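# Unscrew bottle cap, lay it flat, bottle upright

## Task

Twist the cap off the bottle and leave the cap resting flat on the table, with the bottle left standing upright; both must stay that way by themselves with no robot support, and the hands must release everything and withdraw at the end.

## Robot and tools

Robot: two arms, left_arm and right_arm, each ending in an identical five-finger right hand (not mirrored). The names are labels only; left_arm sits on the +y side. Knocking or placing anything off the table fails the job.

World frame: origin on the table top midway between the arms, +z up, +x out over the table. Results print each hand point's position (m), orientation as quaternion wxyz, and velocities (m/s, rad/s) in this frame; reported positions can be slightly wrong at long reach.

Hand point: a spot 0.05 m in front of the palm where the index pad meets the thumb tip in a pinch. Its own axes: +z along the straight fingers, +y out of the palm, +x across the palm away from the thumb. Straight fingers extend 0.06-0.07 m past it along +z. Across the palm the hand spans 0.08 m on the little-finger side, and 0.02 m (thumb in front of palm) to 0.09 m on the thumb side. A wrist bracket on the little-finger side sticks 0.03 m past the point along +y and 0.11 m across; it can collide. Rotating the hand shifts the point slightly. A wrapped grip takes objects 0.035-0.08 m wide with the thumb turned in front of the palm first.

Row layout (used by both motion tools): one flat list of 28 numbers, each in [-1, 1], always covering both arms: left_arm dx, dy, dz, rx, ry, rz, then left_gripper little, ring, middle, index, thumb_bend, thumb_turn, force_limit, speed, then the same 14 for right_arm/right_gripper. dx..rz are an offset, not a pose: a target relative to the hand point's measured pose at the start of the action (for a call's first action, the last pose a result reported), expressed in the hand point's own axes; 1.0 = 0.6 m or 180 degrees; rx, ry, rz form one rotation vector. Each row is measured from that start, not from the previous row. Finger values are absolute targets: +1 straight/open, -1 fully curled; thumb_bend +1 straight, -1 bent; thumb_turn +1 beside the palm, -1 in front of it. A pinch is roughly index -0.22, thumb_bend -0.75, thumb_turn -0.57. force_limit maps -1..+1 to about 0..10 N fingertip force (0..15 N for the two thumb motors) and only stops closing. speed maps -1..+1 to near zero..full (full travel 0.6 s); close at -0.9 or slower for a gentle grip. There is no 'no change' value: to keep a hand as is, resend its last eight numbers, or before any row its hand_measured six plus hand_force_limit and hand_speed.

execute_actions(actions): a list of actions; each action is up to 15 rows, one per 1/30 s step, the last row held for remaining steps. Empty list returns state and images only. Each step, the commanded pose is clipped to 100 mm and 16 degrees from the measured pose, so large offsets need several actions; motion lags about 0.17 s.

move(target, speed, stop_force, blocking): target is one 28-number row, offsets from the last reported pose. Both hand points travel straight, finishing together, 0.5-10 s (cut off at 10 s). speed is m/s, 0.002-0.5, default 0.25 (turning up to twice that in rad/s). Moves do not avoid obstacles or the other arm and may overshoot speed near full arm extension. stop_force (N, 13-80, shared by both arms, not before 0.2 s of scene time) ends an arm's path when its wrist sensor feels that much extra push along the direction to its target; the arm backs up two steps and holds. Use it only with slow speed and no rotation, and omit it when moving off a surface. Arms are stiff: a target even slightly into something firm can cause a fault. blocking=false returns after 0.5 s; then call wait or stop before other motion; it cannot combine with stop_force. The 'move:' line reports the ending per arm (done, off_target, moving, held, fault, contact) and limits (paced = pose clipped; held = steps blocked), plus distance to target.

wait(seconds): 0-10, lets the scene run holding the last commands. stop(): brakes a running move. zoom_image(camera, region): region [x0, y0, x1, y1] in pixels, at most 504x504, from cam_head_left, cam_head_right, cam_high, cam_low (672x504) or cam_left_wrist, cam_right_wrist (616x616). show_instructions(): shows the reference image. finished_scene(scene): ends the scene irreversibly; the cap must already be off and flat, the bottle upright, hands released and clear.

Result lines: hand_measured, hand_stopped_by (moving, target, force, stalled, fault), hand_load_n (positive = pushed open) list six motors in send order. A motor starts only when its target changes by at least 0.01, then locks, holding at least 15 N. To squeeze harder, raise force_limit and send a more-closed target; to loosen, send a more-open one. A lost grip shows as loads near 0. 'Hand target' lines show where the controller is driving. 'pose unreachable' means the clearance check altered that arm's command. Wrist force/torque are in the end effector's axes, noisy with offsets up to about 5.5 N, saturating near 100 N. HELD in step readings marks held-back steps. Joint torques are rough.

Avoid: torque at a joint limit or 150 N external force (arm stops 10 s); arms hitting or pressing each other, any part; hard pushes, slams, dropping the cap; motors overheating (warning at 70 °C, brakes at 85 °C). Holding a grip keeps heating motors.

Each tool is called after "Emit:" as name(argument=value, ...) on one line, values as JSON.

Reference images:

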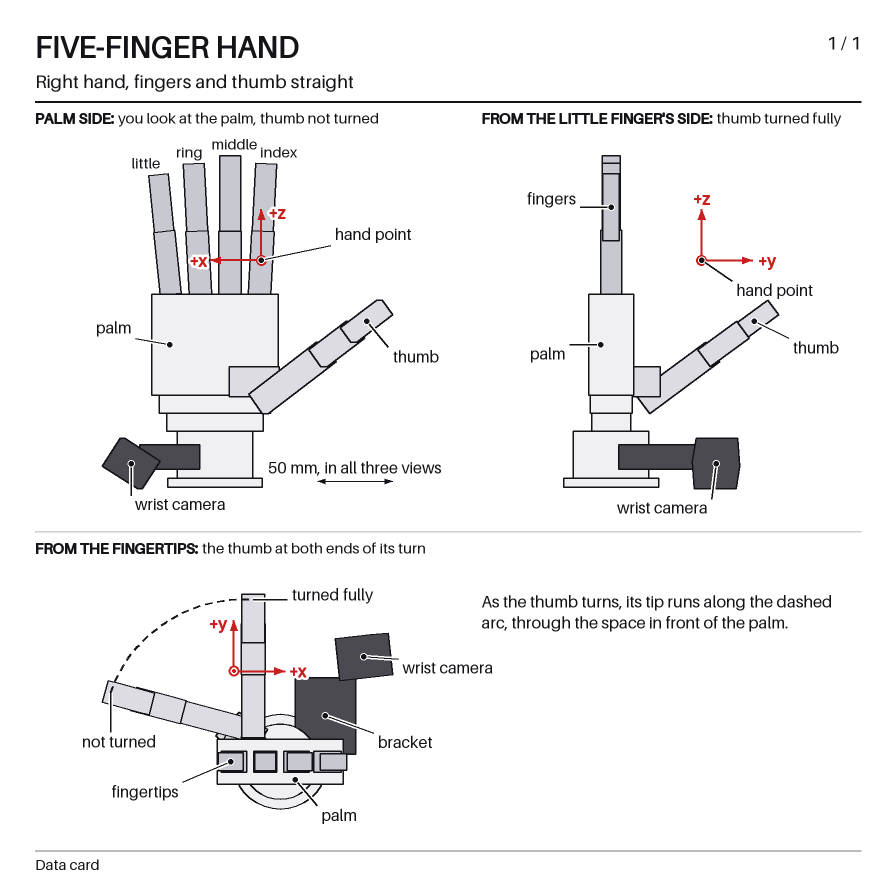

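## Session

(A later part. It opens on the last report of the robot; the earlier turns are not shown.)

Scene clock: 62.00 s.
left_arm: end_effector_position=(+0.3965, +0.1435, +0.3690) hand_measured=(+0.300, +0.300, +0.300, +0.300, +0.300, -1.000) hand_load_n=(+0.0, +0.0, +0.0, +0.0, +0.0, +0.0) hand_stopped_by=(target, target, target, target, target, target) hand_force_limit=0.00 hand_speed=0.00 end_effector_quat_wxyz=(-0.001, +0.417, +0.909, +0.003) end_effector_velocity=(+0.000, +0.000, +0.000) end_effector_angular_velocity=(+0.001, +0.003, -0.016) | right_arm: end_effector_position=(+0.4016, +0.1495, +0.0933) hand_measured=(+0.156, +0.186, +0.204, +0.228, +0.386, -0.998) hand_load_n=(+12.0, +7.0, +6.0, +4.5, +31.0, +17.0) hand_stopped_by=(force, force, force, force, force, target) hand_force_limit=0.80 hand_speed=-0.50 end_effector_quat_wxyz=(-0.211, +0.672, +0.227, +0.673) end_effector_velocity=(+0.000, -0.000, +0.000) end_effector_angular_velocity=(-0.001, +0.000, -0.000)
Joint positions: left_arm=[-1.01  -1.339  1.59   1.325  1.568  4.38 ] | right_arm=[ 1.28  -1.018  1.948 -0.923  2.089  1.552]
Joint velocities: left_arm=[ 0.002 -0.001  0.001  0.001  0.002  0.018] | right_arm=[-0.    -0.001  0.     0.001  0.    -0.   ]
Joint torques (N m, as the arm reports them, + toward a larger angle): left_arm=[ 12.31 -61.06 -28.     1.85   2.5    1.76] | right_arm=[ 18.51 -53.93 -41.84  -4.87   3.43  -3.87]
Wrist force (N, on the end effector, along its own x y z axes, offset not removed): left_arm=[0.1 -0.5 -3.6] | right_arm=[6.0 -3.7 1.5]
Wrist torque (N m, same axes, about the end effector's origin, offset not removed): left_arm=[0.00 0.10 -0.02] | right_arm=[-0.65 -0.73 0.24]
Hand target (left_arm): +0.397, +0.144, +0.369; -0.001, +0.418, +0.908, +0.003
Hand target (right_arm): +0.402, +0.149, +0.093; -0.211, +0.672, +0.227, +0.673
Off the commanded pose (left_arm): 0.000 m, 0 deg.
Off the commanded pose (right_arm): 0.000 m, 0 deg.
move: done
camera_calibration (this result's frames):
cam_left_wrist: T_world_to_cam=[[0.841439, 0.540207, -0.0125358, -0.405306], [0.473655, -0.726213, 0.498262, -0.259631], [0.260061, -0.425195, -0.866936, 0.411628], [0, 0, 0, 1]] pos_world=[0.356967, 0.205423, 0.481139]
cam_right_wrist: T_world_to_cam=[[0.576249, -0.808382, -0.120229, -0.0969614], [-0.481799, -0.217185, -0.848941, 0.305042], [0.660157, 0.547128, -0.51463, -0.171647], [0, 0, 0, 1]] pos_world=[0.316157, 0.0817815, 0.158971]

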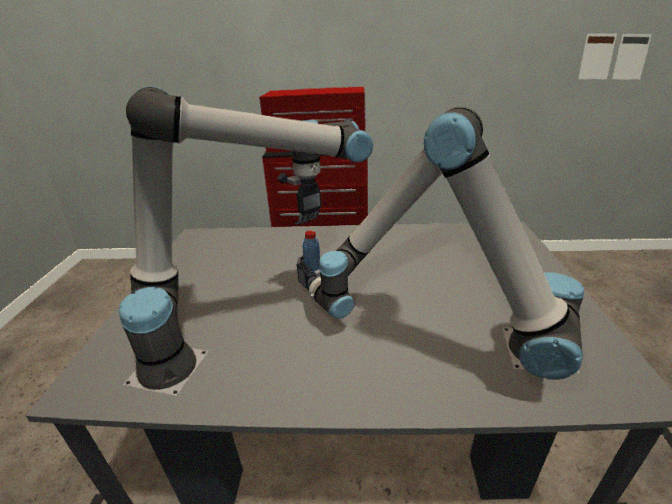

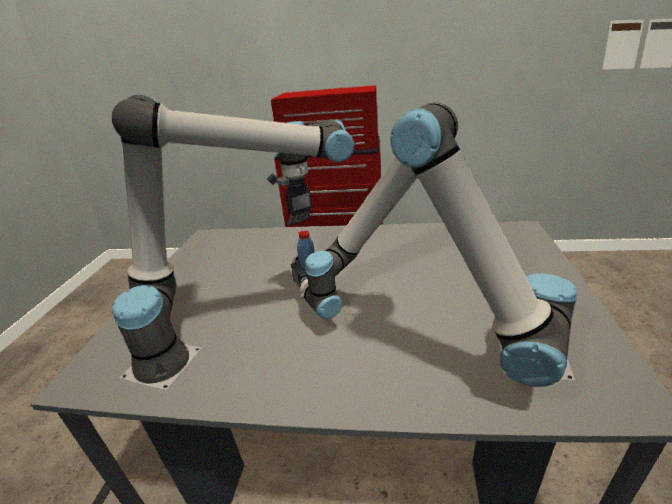

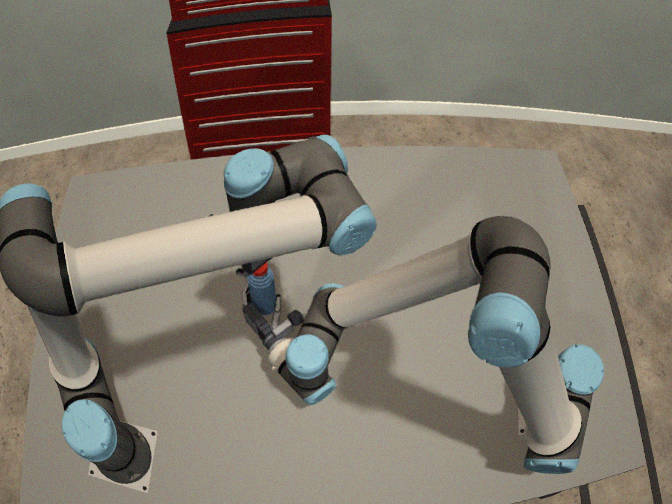

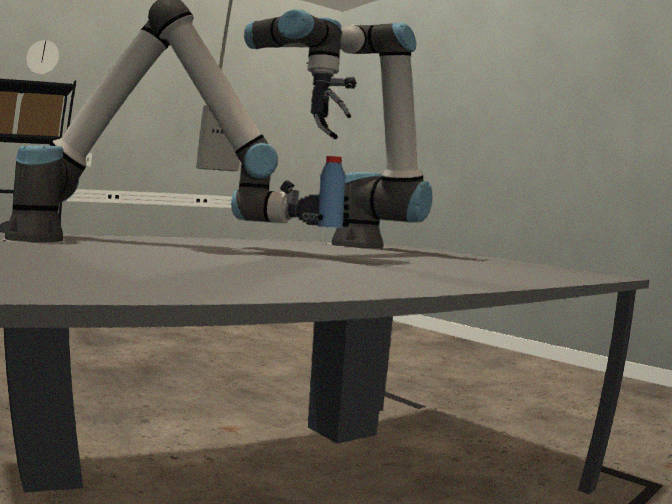

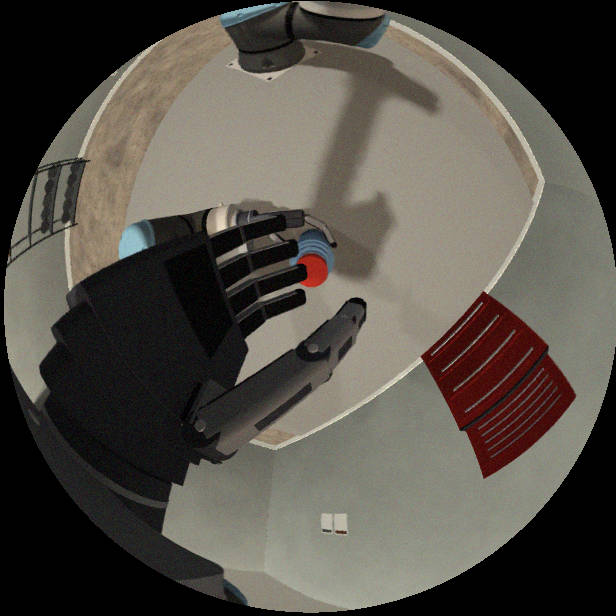

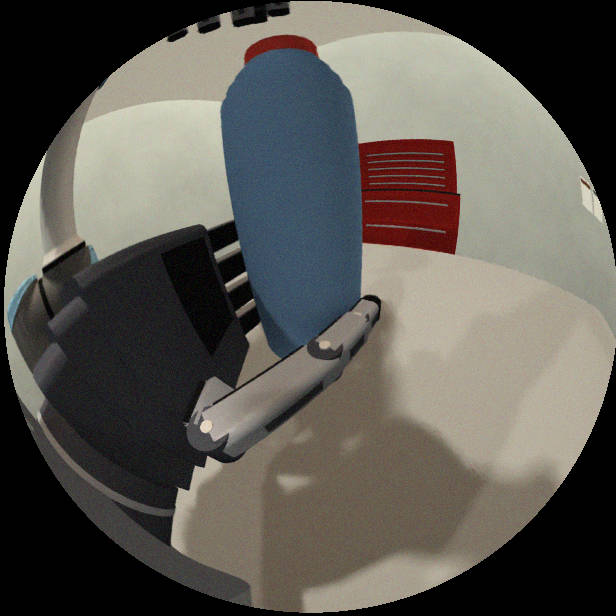

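Emit:
move(target=[0,0,0,0,0,-0.25,-1,-1,0.5,0.5,0.3,-0.8,0,0, 0,0,0,0,0,0,-1,-1,-1,-1,-0.6,-1,0.8,-0.5], speed=0.5)

Emit:
move(target=[0,0,0,0.333,0,0,-1,-1,0.5,0.5,0.3,-0.8,0,0, 0,0,0,0,0,0,-1,-1,-1,-1,-0.6,-1,0.8,-0.5], speed=0.5)

Emit:
move(target=[0,0.115,0.067,0,0,0,-1,-1,0.5,0.5,0.3,-0.8,0,0, 0,0,0,0,0,0,-1,-1,-1,-1,-0.6,-1,0.8,-0.5], speed=0.1)

Scene clock: 64.13 s.
left_arm: end_effector_position=(+0.3964, +0.1435, +0.3690) hand_measured=(-1.000, -1.000, +0.500, +0.500, +0.300, -0.800) hand_load_n=(+0.0, +0.0, +0.0, +0.0, +0.0, +0.0) hand_stopped_by=(target, target, target, target, target, target) hand_force_limit=0.00 hand_speed=0.00 end_effector_quat_wxyz=(+0.001, +0.038, +0.999, +0.003) end_effector_velocity=(+0.000, +0.000, +0.000) end_effector_angular_velocity=(-0.001, -0.002, +0.015) | right_arm: end_effector_position=(+0.4016, +0.1495, +0.0933) hand_measured=(+0.156, +0.186, +0.204, +0.228, +0.386, -0.998) hand_load_n=(+12.0, +7.0, +6.0, +4.5, +31.0, +17.0) hand_stopped_by=(force, force, force, force, force, target) hand_force_limit=0.80 hand_speed=-0.50 end_effector_quat_wxyz=(-0.211, +0.672, +0.227, +0.673) end_effector_velocity=(-0.000, -0.000, -0.001) end_effector_angular_velocity=(-0.000, +0.000, +0.000)
Joint positions: left_arm=[-0.99  -1.254  1.479  1.35   1.568  3.617] | right_arm=[ 1.28  -1.018  1.948 -0.923  2.089  1.552]
Joint velocities: left_arm=[ 0.001  0.001 -0.002 -0.001 -0.001 -0.015] | right_arm=[ 0.     0.001  0.001 -0.002  0.    -0.   ]
Joint torques (N m, as the arm reports them, + toward a larger angle): left_arm=[ 13.01 -50.76 -46.95   5.58  -2.62  -1.8 ] | right_arm=[ 20.57 -55.93 -41.68  -4.84   2.94  -4.05]
Wrist force (N, on the end effector, along its own x y z axes, offset not removed): left_arm=[-1.3 0.4 -5.7] | right_arm=[-6.1 -4.3 1.9]
Wrist torque (N m, same axes, about the end effector's origin, offset not removed): left_arm=[0.22 0.28 -0.09] | right_arm=[-0.88 0.83 -0.42]
Hand target (left_arm): +0.396, +0.143, +0.369; +0.001, +0.037, +0.999, +0.003
Hand target (right_arm): +0.402, +0.149, +0.093; -0.211, +0.672, +0.227, +0.673
Off the commanded pose (left_arm): 0.000 m, 0 deg.
Off the commanded pose (right_arm): 0.000 m, 0 deg.
move: done
camera_calibration (this result's frames):
cam_left_wrist: T_world_to_cam=[[0.214888, 0.976576, -0.0111058, -0.219991], [0.846011, -0.180453, 0.501699, -0.486834], [0.487943, -0.117205, -0.864971, 0.276382], [0, 0, 0, 1]] pos_world=[0.324282, 0.159381, 0.480864]
cam_right_wrist: T_world_to_cam=[[0.576249, -0.808382, -0.120229, -0.0969614], [-0.481799, -0.217185, -0.848941, 0.305042], [0.660157, 0.547128, -0.51463, -0.171647], [0, 0, 0, 1]] pos_world=[0.316157, 0.0817816, 0.158971]

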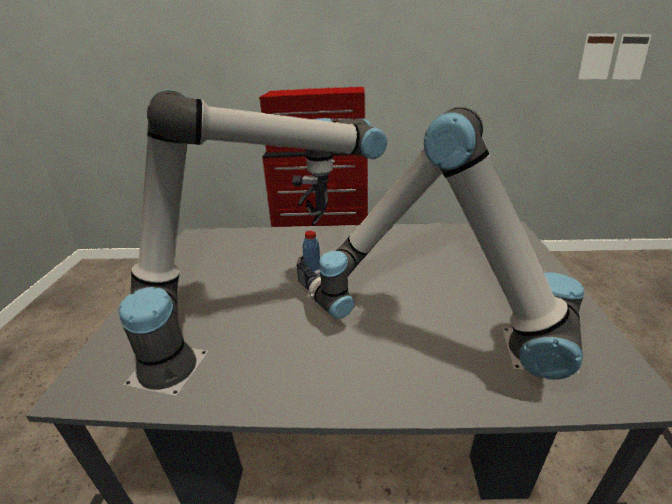

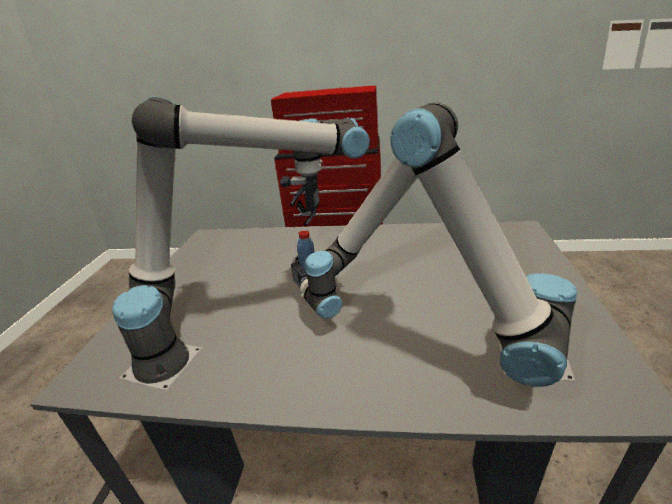

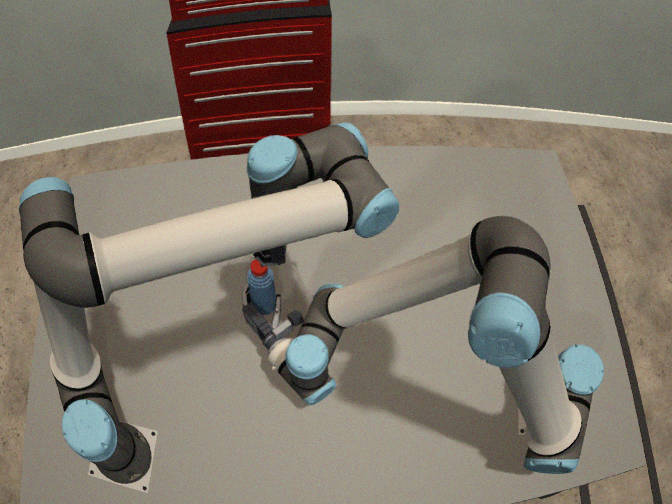

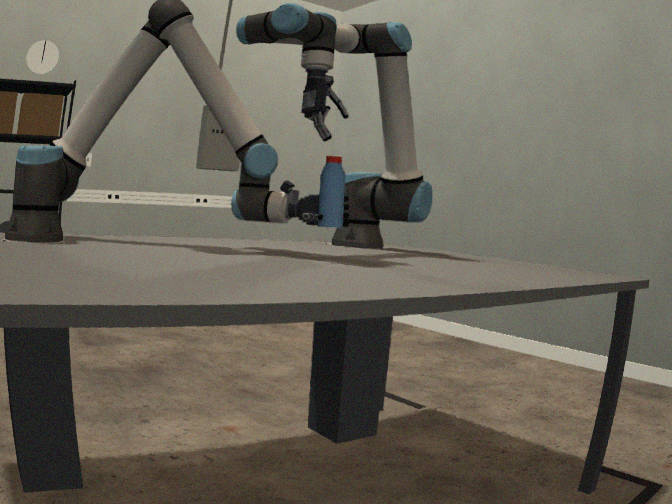

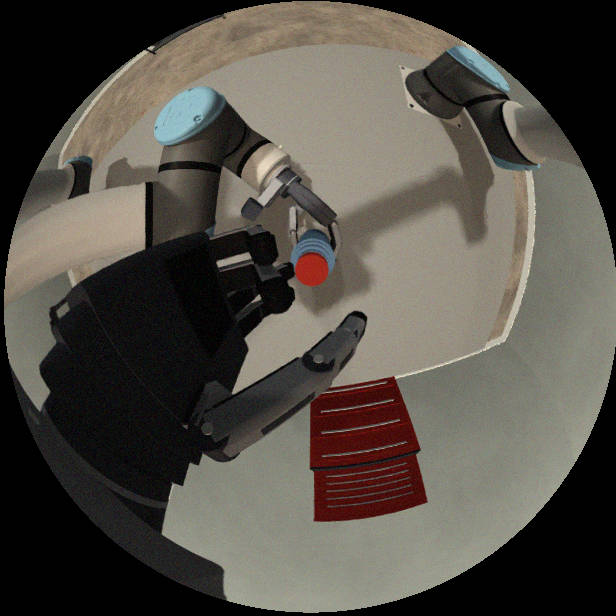

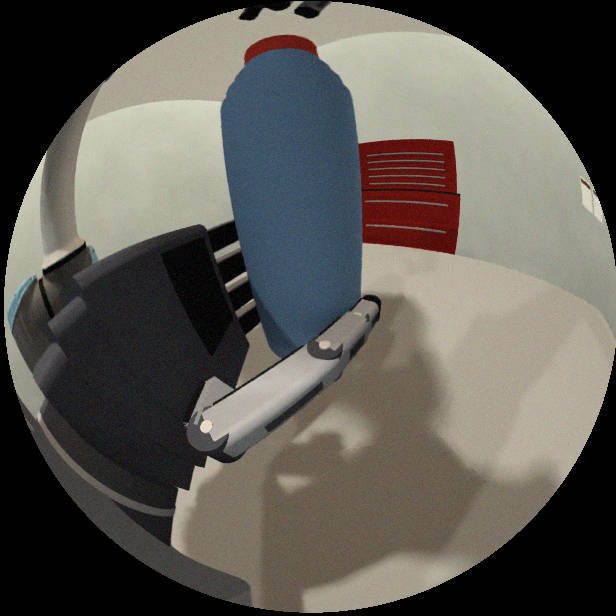

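Scene clock: 65.93 s.
left_arm: end_effector_position=(+0.3963, +0.1435, +0.3689) hand_measured=(-1.000, -1.000, +0.500, +0.500, +0.300, -0.800) hand_load_n=(+0.0, +0.0, +0.0, +0.0, +0.0, +0.0) hand_stopped_by=(target, target, target, target, target, target) hand_force_limit=0.00 hand_speed=0.00 end_effector_quat_wxyz=(-0.019, +0.033, +0.868, -0.496) end_effector_velocity=(+0.000, -0.001, -0.000) end_effector_angular_velocity=(-0.017, +0.002, +0.002) | right_arm: end_effector_position=(+0.4016, +0.1495, +0.0933) hand_measured=(+0.156, +0.186, +0.204, +0.228, +0.386, -0.998) hand_load_n=(+12.0, +7.0, +6.0, +4.5, +31.0, +17.0) hand_stopped_by=(force, force, force, force, force, target) hand_force_limit=0.80 hand_speed=-0.50 end_effector_quat_wxyz=(-0.211, +0.672, +0.227, +0.673) end_effector_velocity=(+0.000, +0.000, +0.001) end_effector_angular_velocity=(+0.002, -0.001, -0.000)
Joint positions: left_arm=[-0.712 -1.598  1.852  0.425  2.202  3.586] | right_arm=[ 1.28  -1.018  1.948 -0.923  2.089  1.552]
Joint velocities: left_arm=[ 0.003 -0.005  0.008 -0.022  0.008 -0.011] | right_arm=[ 0.    -0.001 -0.    -0.001  0.     0.   ]
Joint torques (N m, as the arm reports them, + toward a larger angle): left_arm=[  7.91 -44.55 -32.64  -0.87   2.99  -2.46] | right_arm=[ 19.93 -53.38 -42.03  -5.25   2.8   -4.09]
Wrist force (N, on the end effector, along its own x y z axes, offset not removed): left_arm=[0.7 0.2 -5.9] | right_arm=[-0.5 -11.4 0.4]
Wrist torque (N m, same axes, about the end effector's origin, offset not removed): left_arm=[0.23 0.13 0.06] | right_arm=[-1.96 0.20 -0.14]
Hand target (left_arm): +0.396, +0.143, +0.369; -0.019, +0.033, +0.867, -0.497
Hand target (right_arm): +0.402, +0.149, +0.093; -0.211, +0.672, +0.227, +0.673
Off the commanded pose (left_arm): 0.000 m, 0 deg.
Off the commanded pose (right_arm): 0.000 m, 0 deg.
move: done
camera_calibration (this result's frames):
cam_left_wrist: T_world_to_cam=[[0.176207, 0.475858, -0.86169, 0.180984], [0.884351, 0.307908, 0.350879, -0.51629], [0.43229, -0.823864, -0.36657, 0.215907], [0, 0, 0, 1]] pos_world=[0.331356, 0.250726, 0.416253]
cam_right_wrist: T_world_to_cam=[[0.576249, -0.808382, -0.120229, -0.0969614], [-0.481799, -0.217185, -0.848941, 0.305042], [0.660157, 0.547128, -0.51463, -0.171647], [0, 0, 0, 1]] pos_world=[0.316157, 0.0817815, 0.158971]

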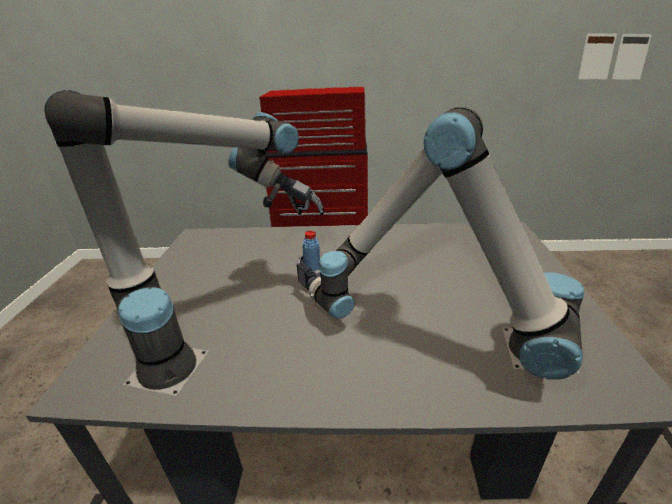

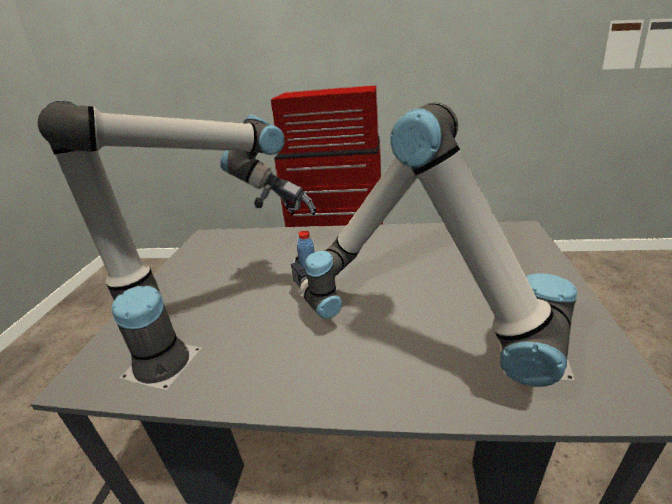

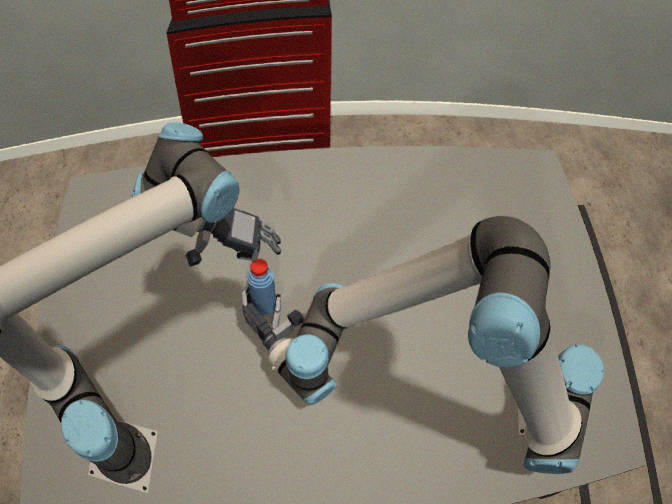

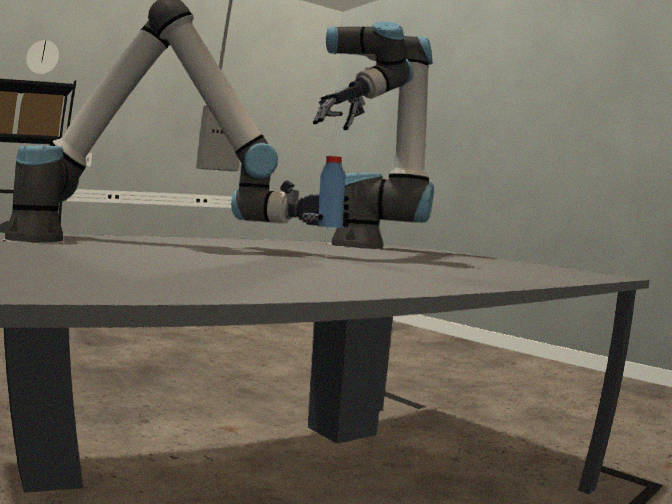

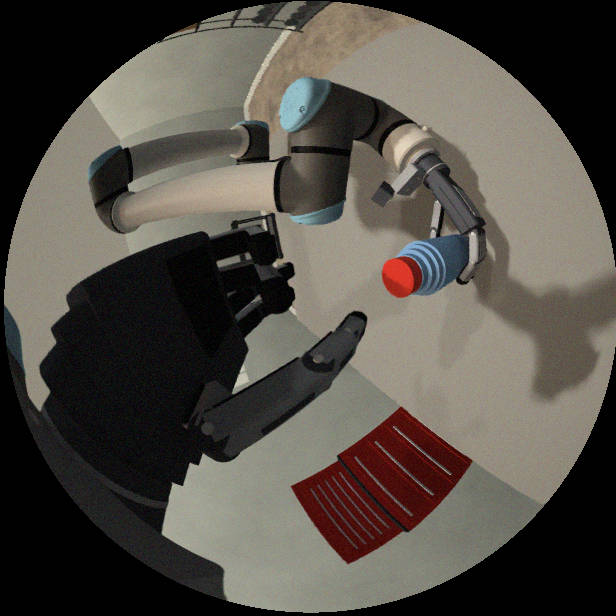

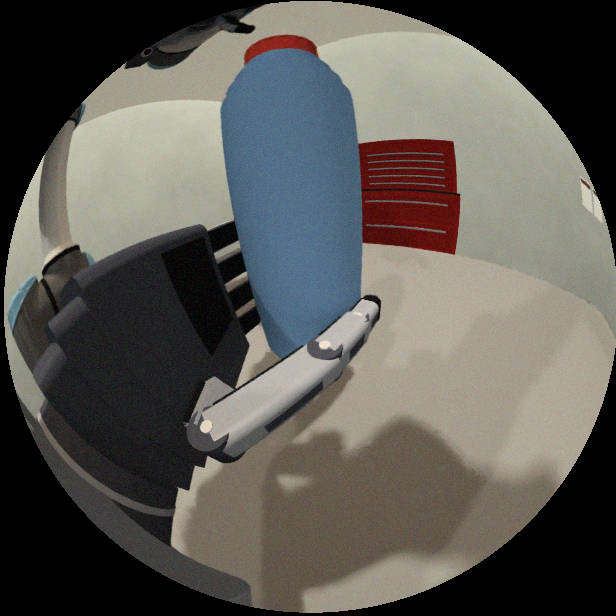

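Scene clock: 67.27 s.
left_arm: end_effector_position=(+0.3963, +0.1439, +0.2894) hand_measured=(-1.000, -1.000, +0.500, +0.500, +0.300, -0.800) hand_load_n=(+0.0, +0.0, +0.0, +0.0, +0.0, +0.0) hand_stopped_by=(target, target, target, target, target, target) hand_force_limit=0.00 hand_speed=0.00 end_effector_quat_wxyz=(-0.019, +0.033, +0.868, -0.496) end_effector_velocity=(+0.000, -0.000, -0.003) end_effector_angular_velocity=(-0.000, -0.000, +0.001) | right_arm: end_effector_position=(+0.4016, +0.1495, +0.0933) hand_measured=(+0.156, +0.186, +0.204, +0.228, +0.386, -0.998) hand_load_n=(+12.0, +7.0, +6.0, +4.5, +31.0, +17.0) hand_stopped_by=(force, force, force, force, force, target) hand_force_limit=0.80 hand_speed=-0.50 end_effector_quat_wxyz=(-0.211, +0.672, +0.227, +0.673) end_effector_velocity=(+0.000, +0.001, +0.001) end_effector_angular_velocity=(+0.002, -0.001, +0.000)
Joint positions: left_arm=[-0.711 -1.554  1.955  0.278  2.202  3.586] | right_arm=[ 1.28  -1.018  1.948 -0.923  2.089  1.552]
Joint velocities: left_arm=[ 0.     0.002  0.004 -0.006 -0.    -0.   ] | right_arm=[ 0.    -0.001 -0.001 -0.001 -0.    -0.   ]
Joint torques (N m, as the arm reports them, + toward a larger angle): left_arm=[ 11.36 -29.13 -29.25  -0.74   3.29  -2.07] | right_arm=[ 17.41 -57.08 -42.28  -5.23   3.02  -3.48]
Wrist force (N, on the end effector, along its own x y z axes, offset not removed): left_arm=[-0.4 -1.3 -2.6] | right_arm=[-2.9 -2.4 1.5]
Wrist torque (N m, same axes, about the end effector's origin, offset not removed): left_arm=[-0.22 0.11 0.04] | right_arm=[-0.57 0.46 -0.38]
Hand target (left_arm): +0.396, +0.144, +0.289; -0.019, +0.033, +0.868, -0.496
Hand target (right_arm): +0.402, +0.149, +0.093; -0.211, +0.672, +0.227, +0.673
Off the commanded pose (left_arm): 0.000 m, 0 deg.
Off the commanded pose (right_arm): 0.000 m, 0 deg.
move: done
camera_calibration (this result's frames):
cam_left_wrist: T_world_to_cam=[[0.176229, 0.475886, -0.861671, 0.11228], [0.884356, 0.30787, 0.3509, -0.488542], [0.432271, -0.823862, -0.366597, 0.187088], [0, 0, 0, 1]] pos_world=[0.331386, 0.25111, 0.336764]
cam_right_wrist: T_world_to_cam=[[0.576249, -0.808382, -0.120229, -0.0969614], [-0.481799, -0.217185, -0.848941, 0.305042], [0.660157, 0.547128, -0.51463, -0.171647], [0, 0, 0, 1]] pos_world=[0.316157, 0.0817816, 0.158971]

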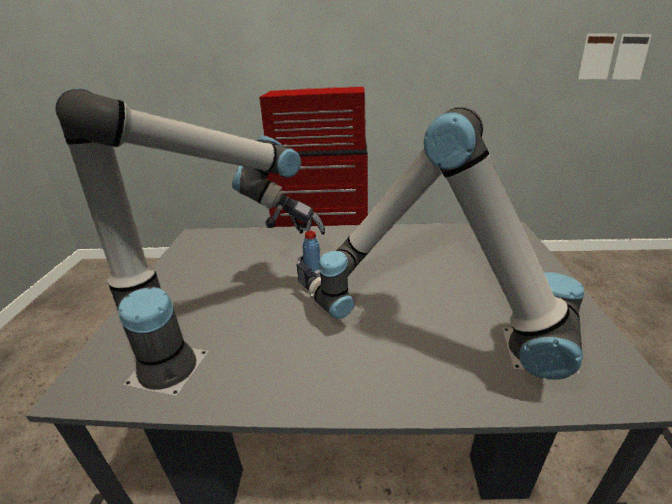

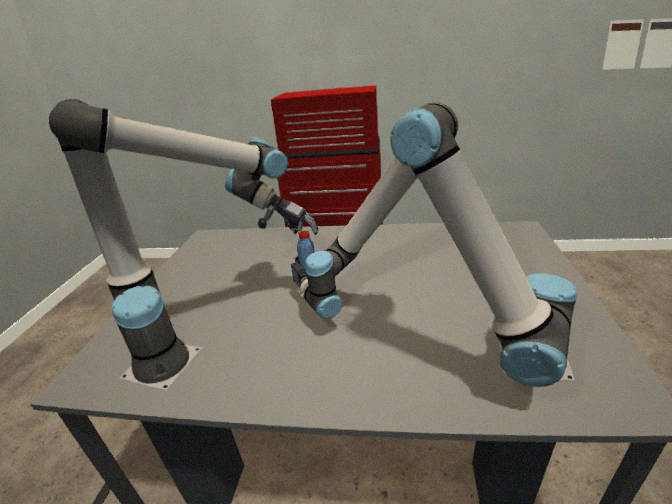

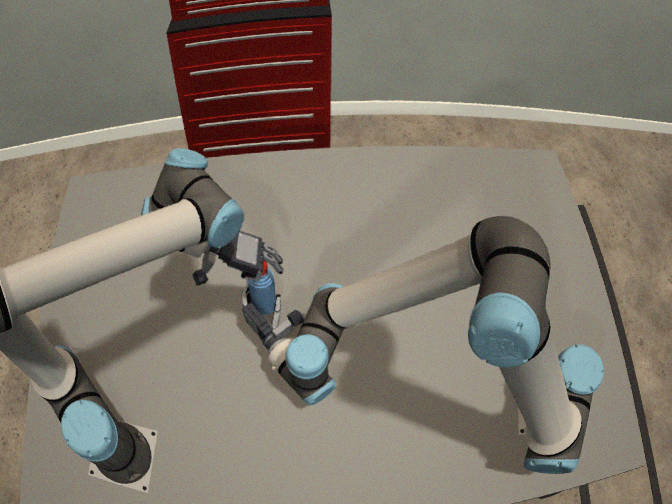

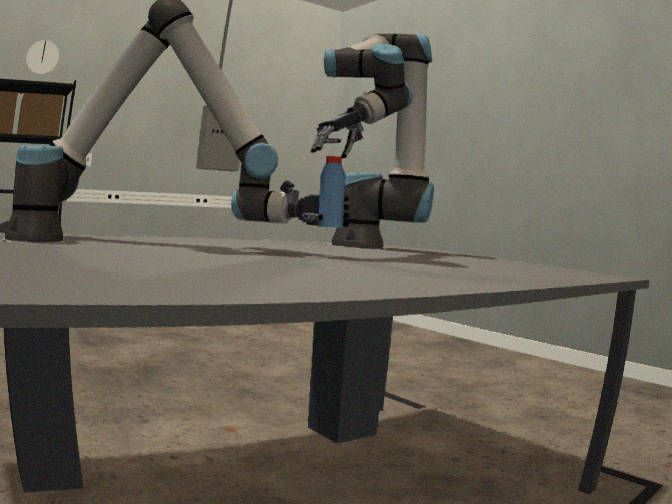

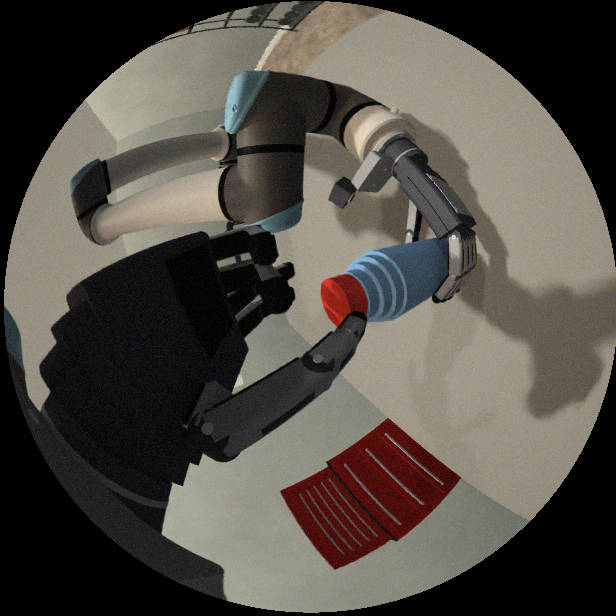

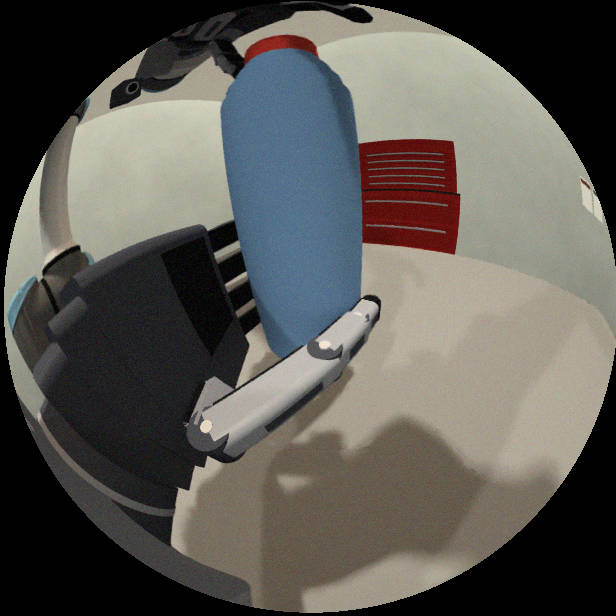

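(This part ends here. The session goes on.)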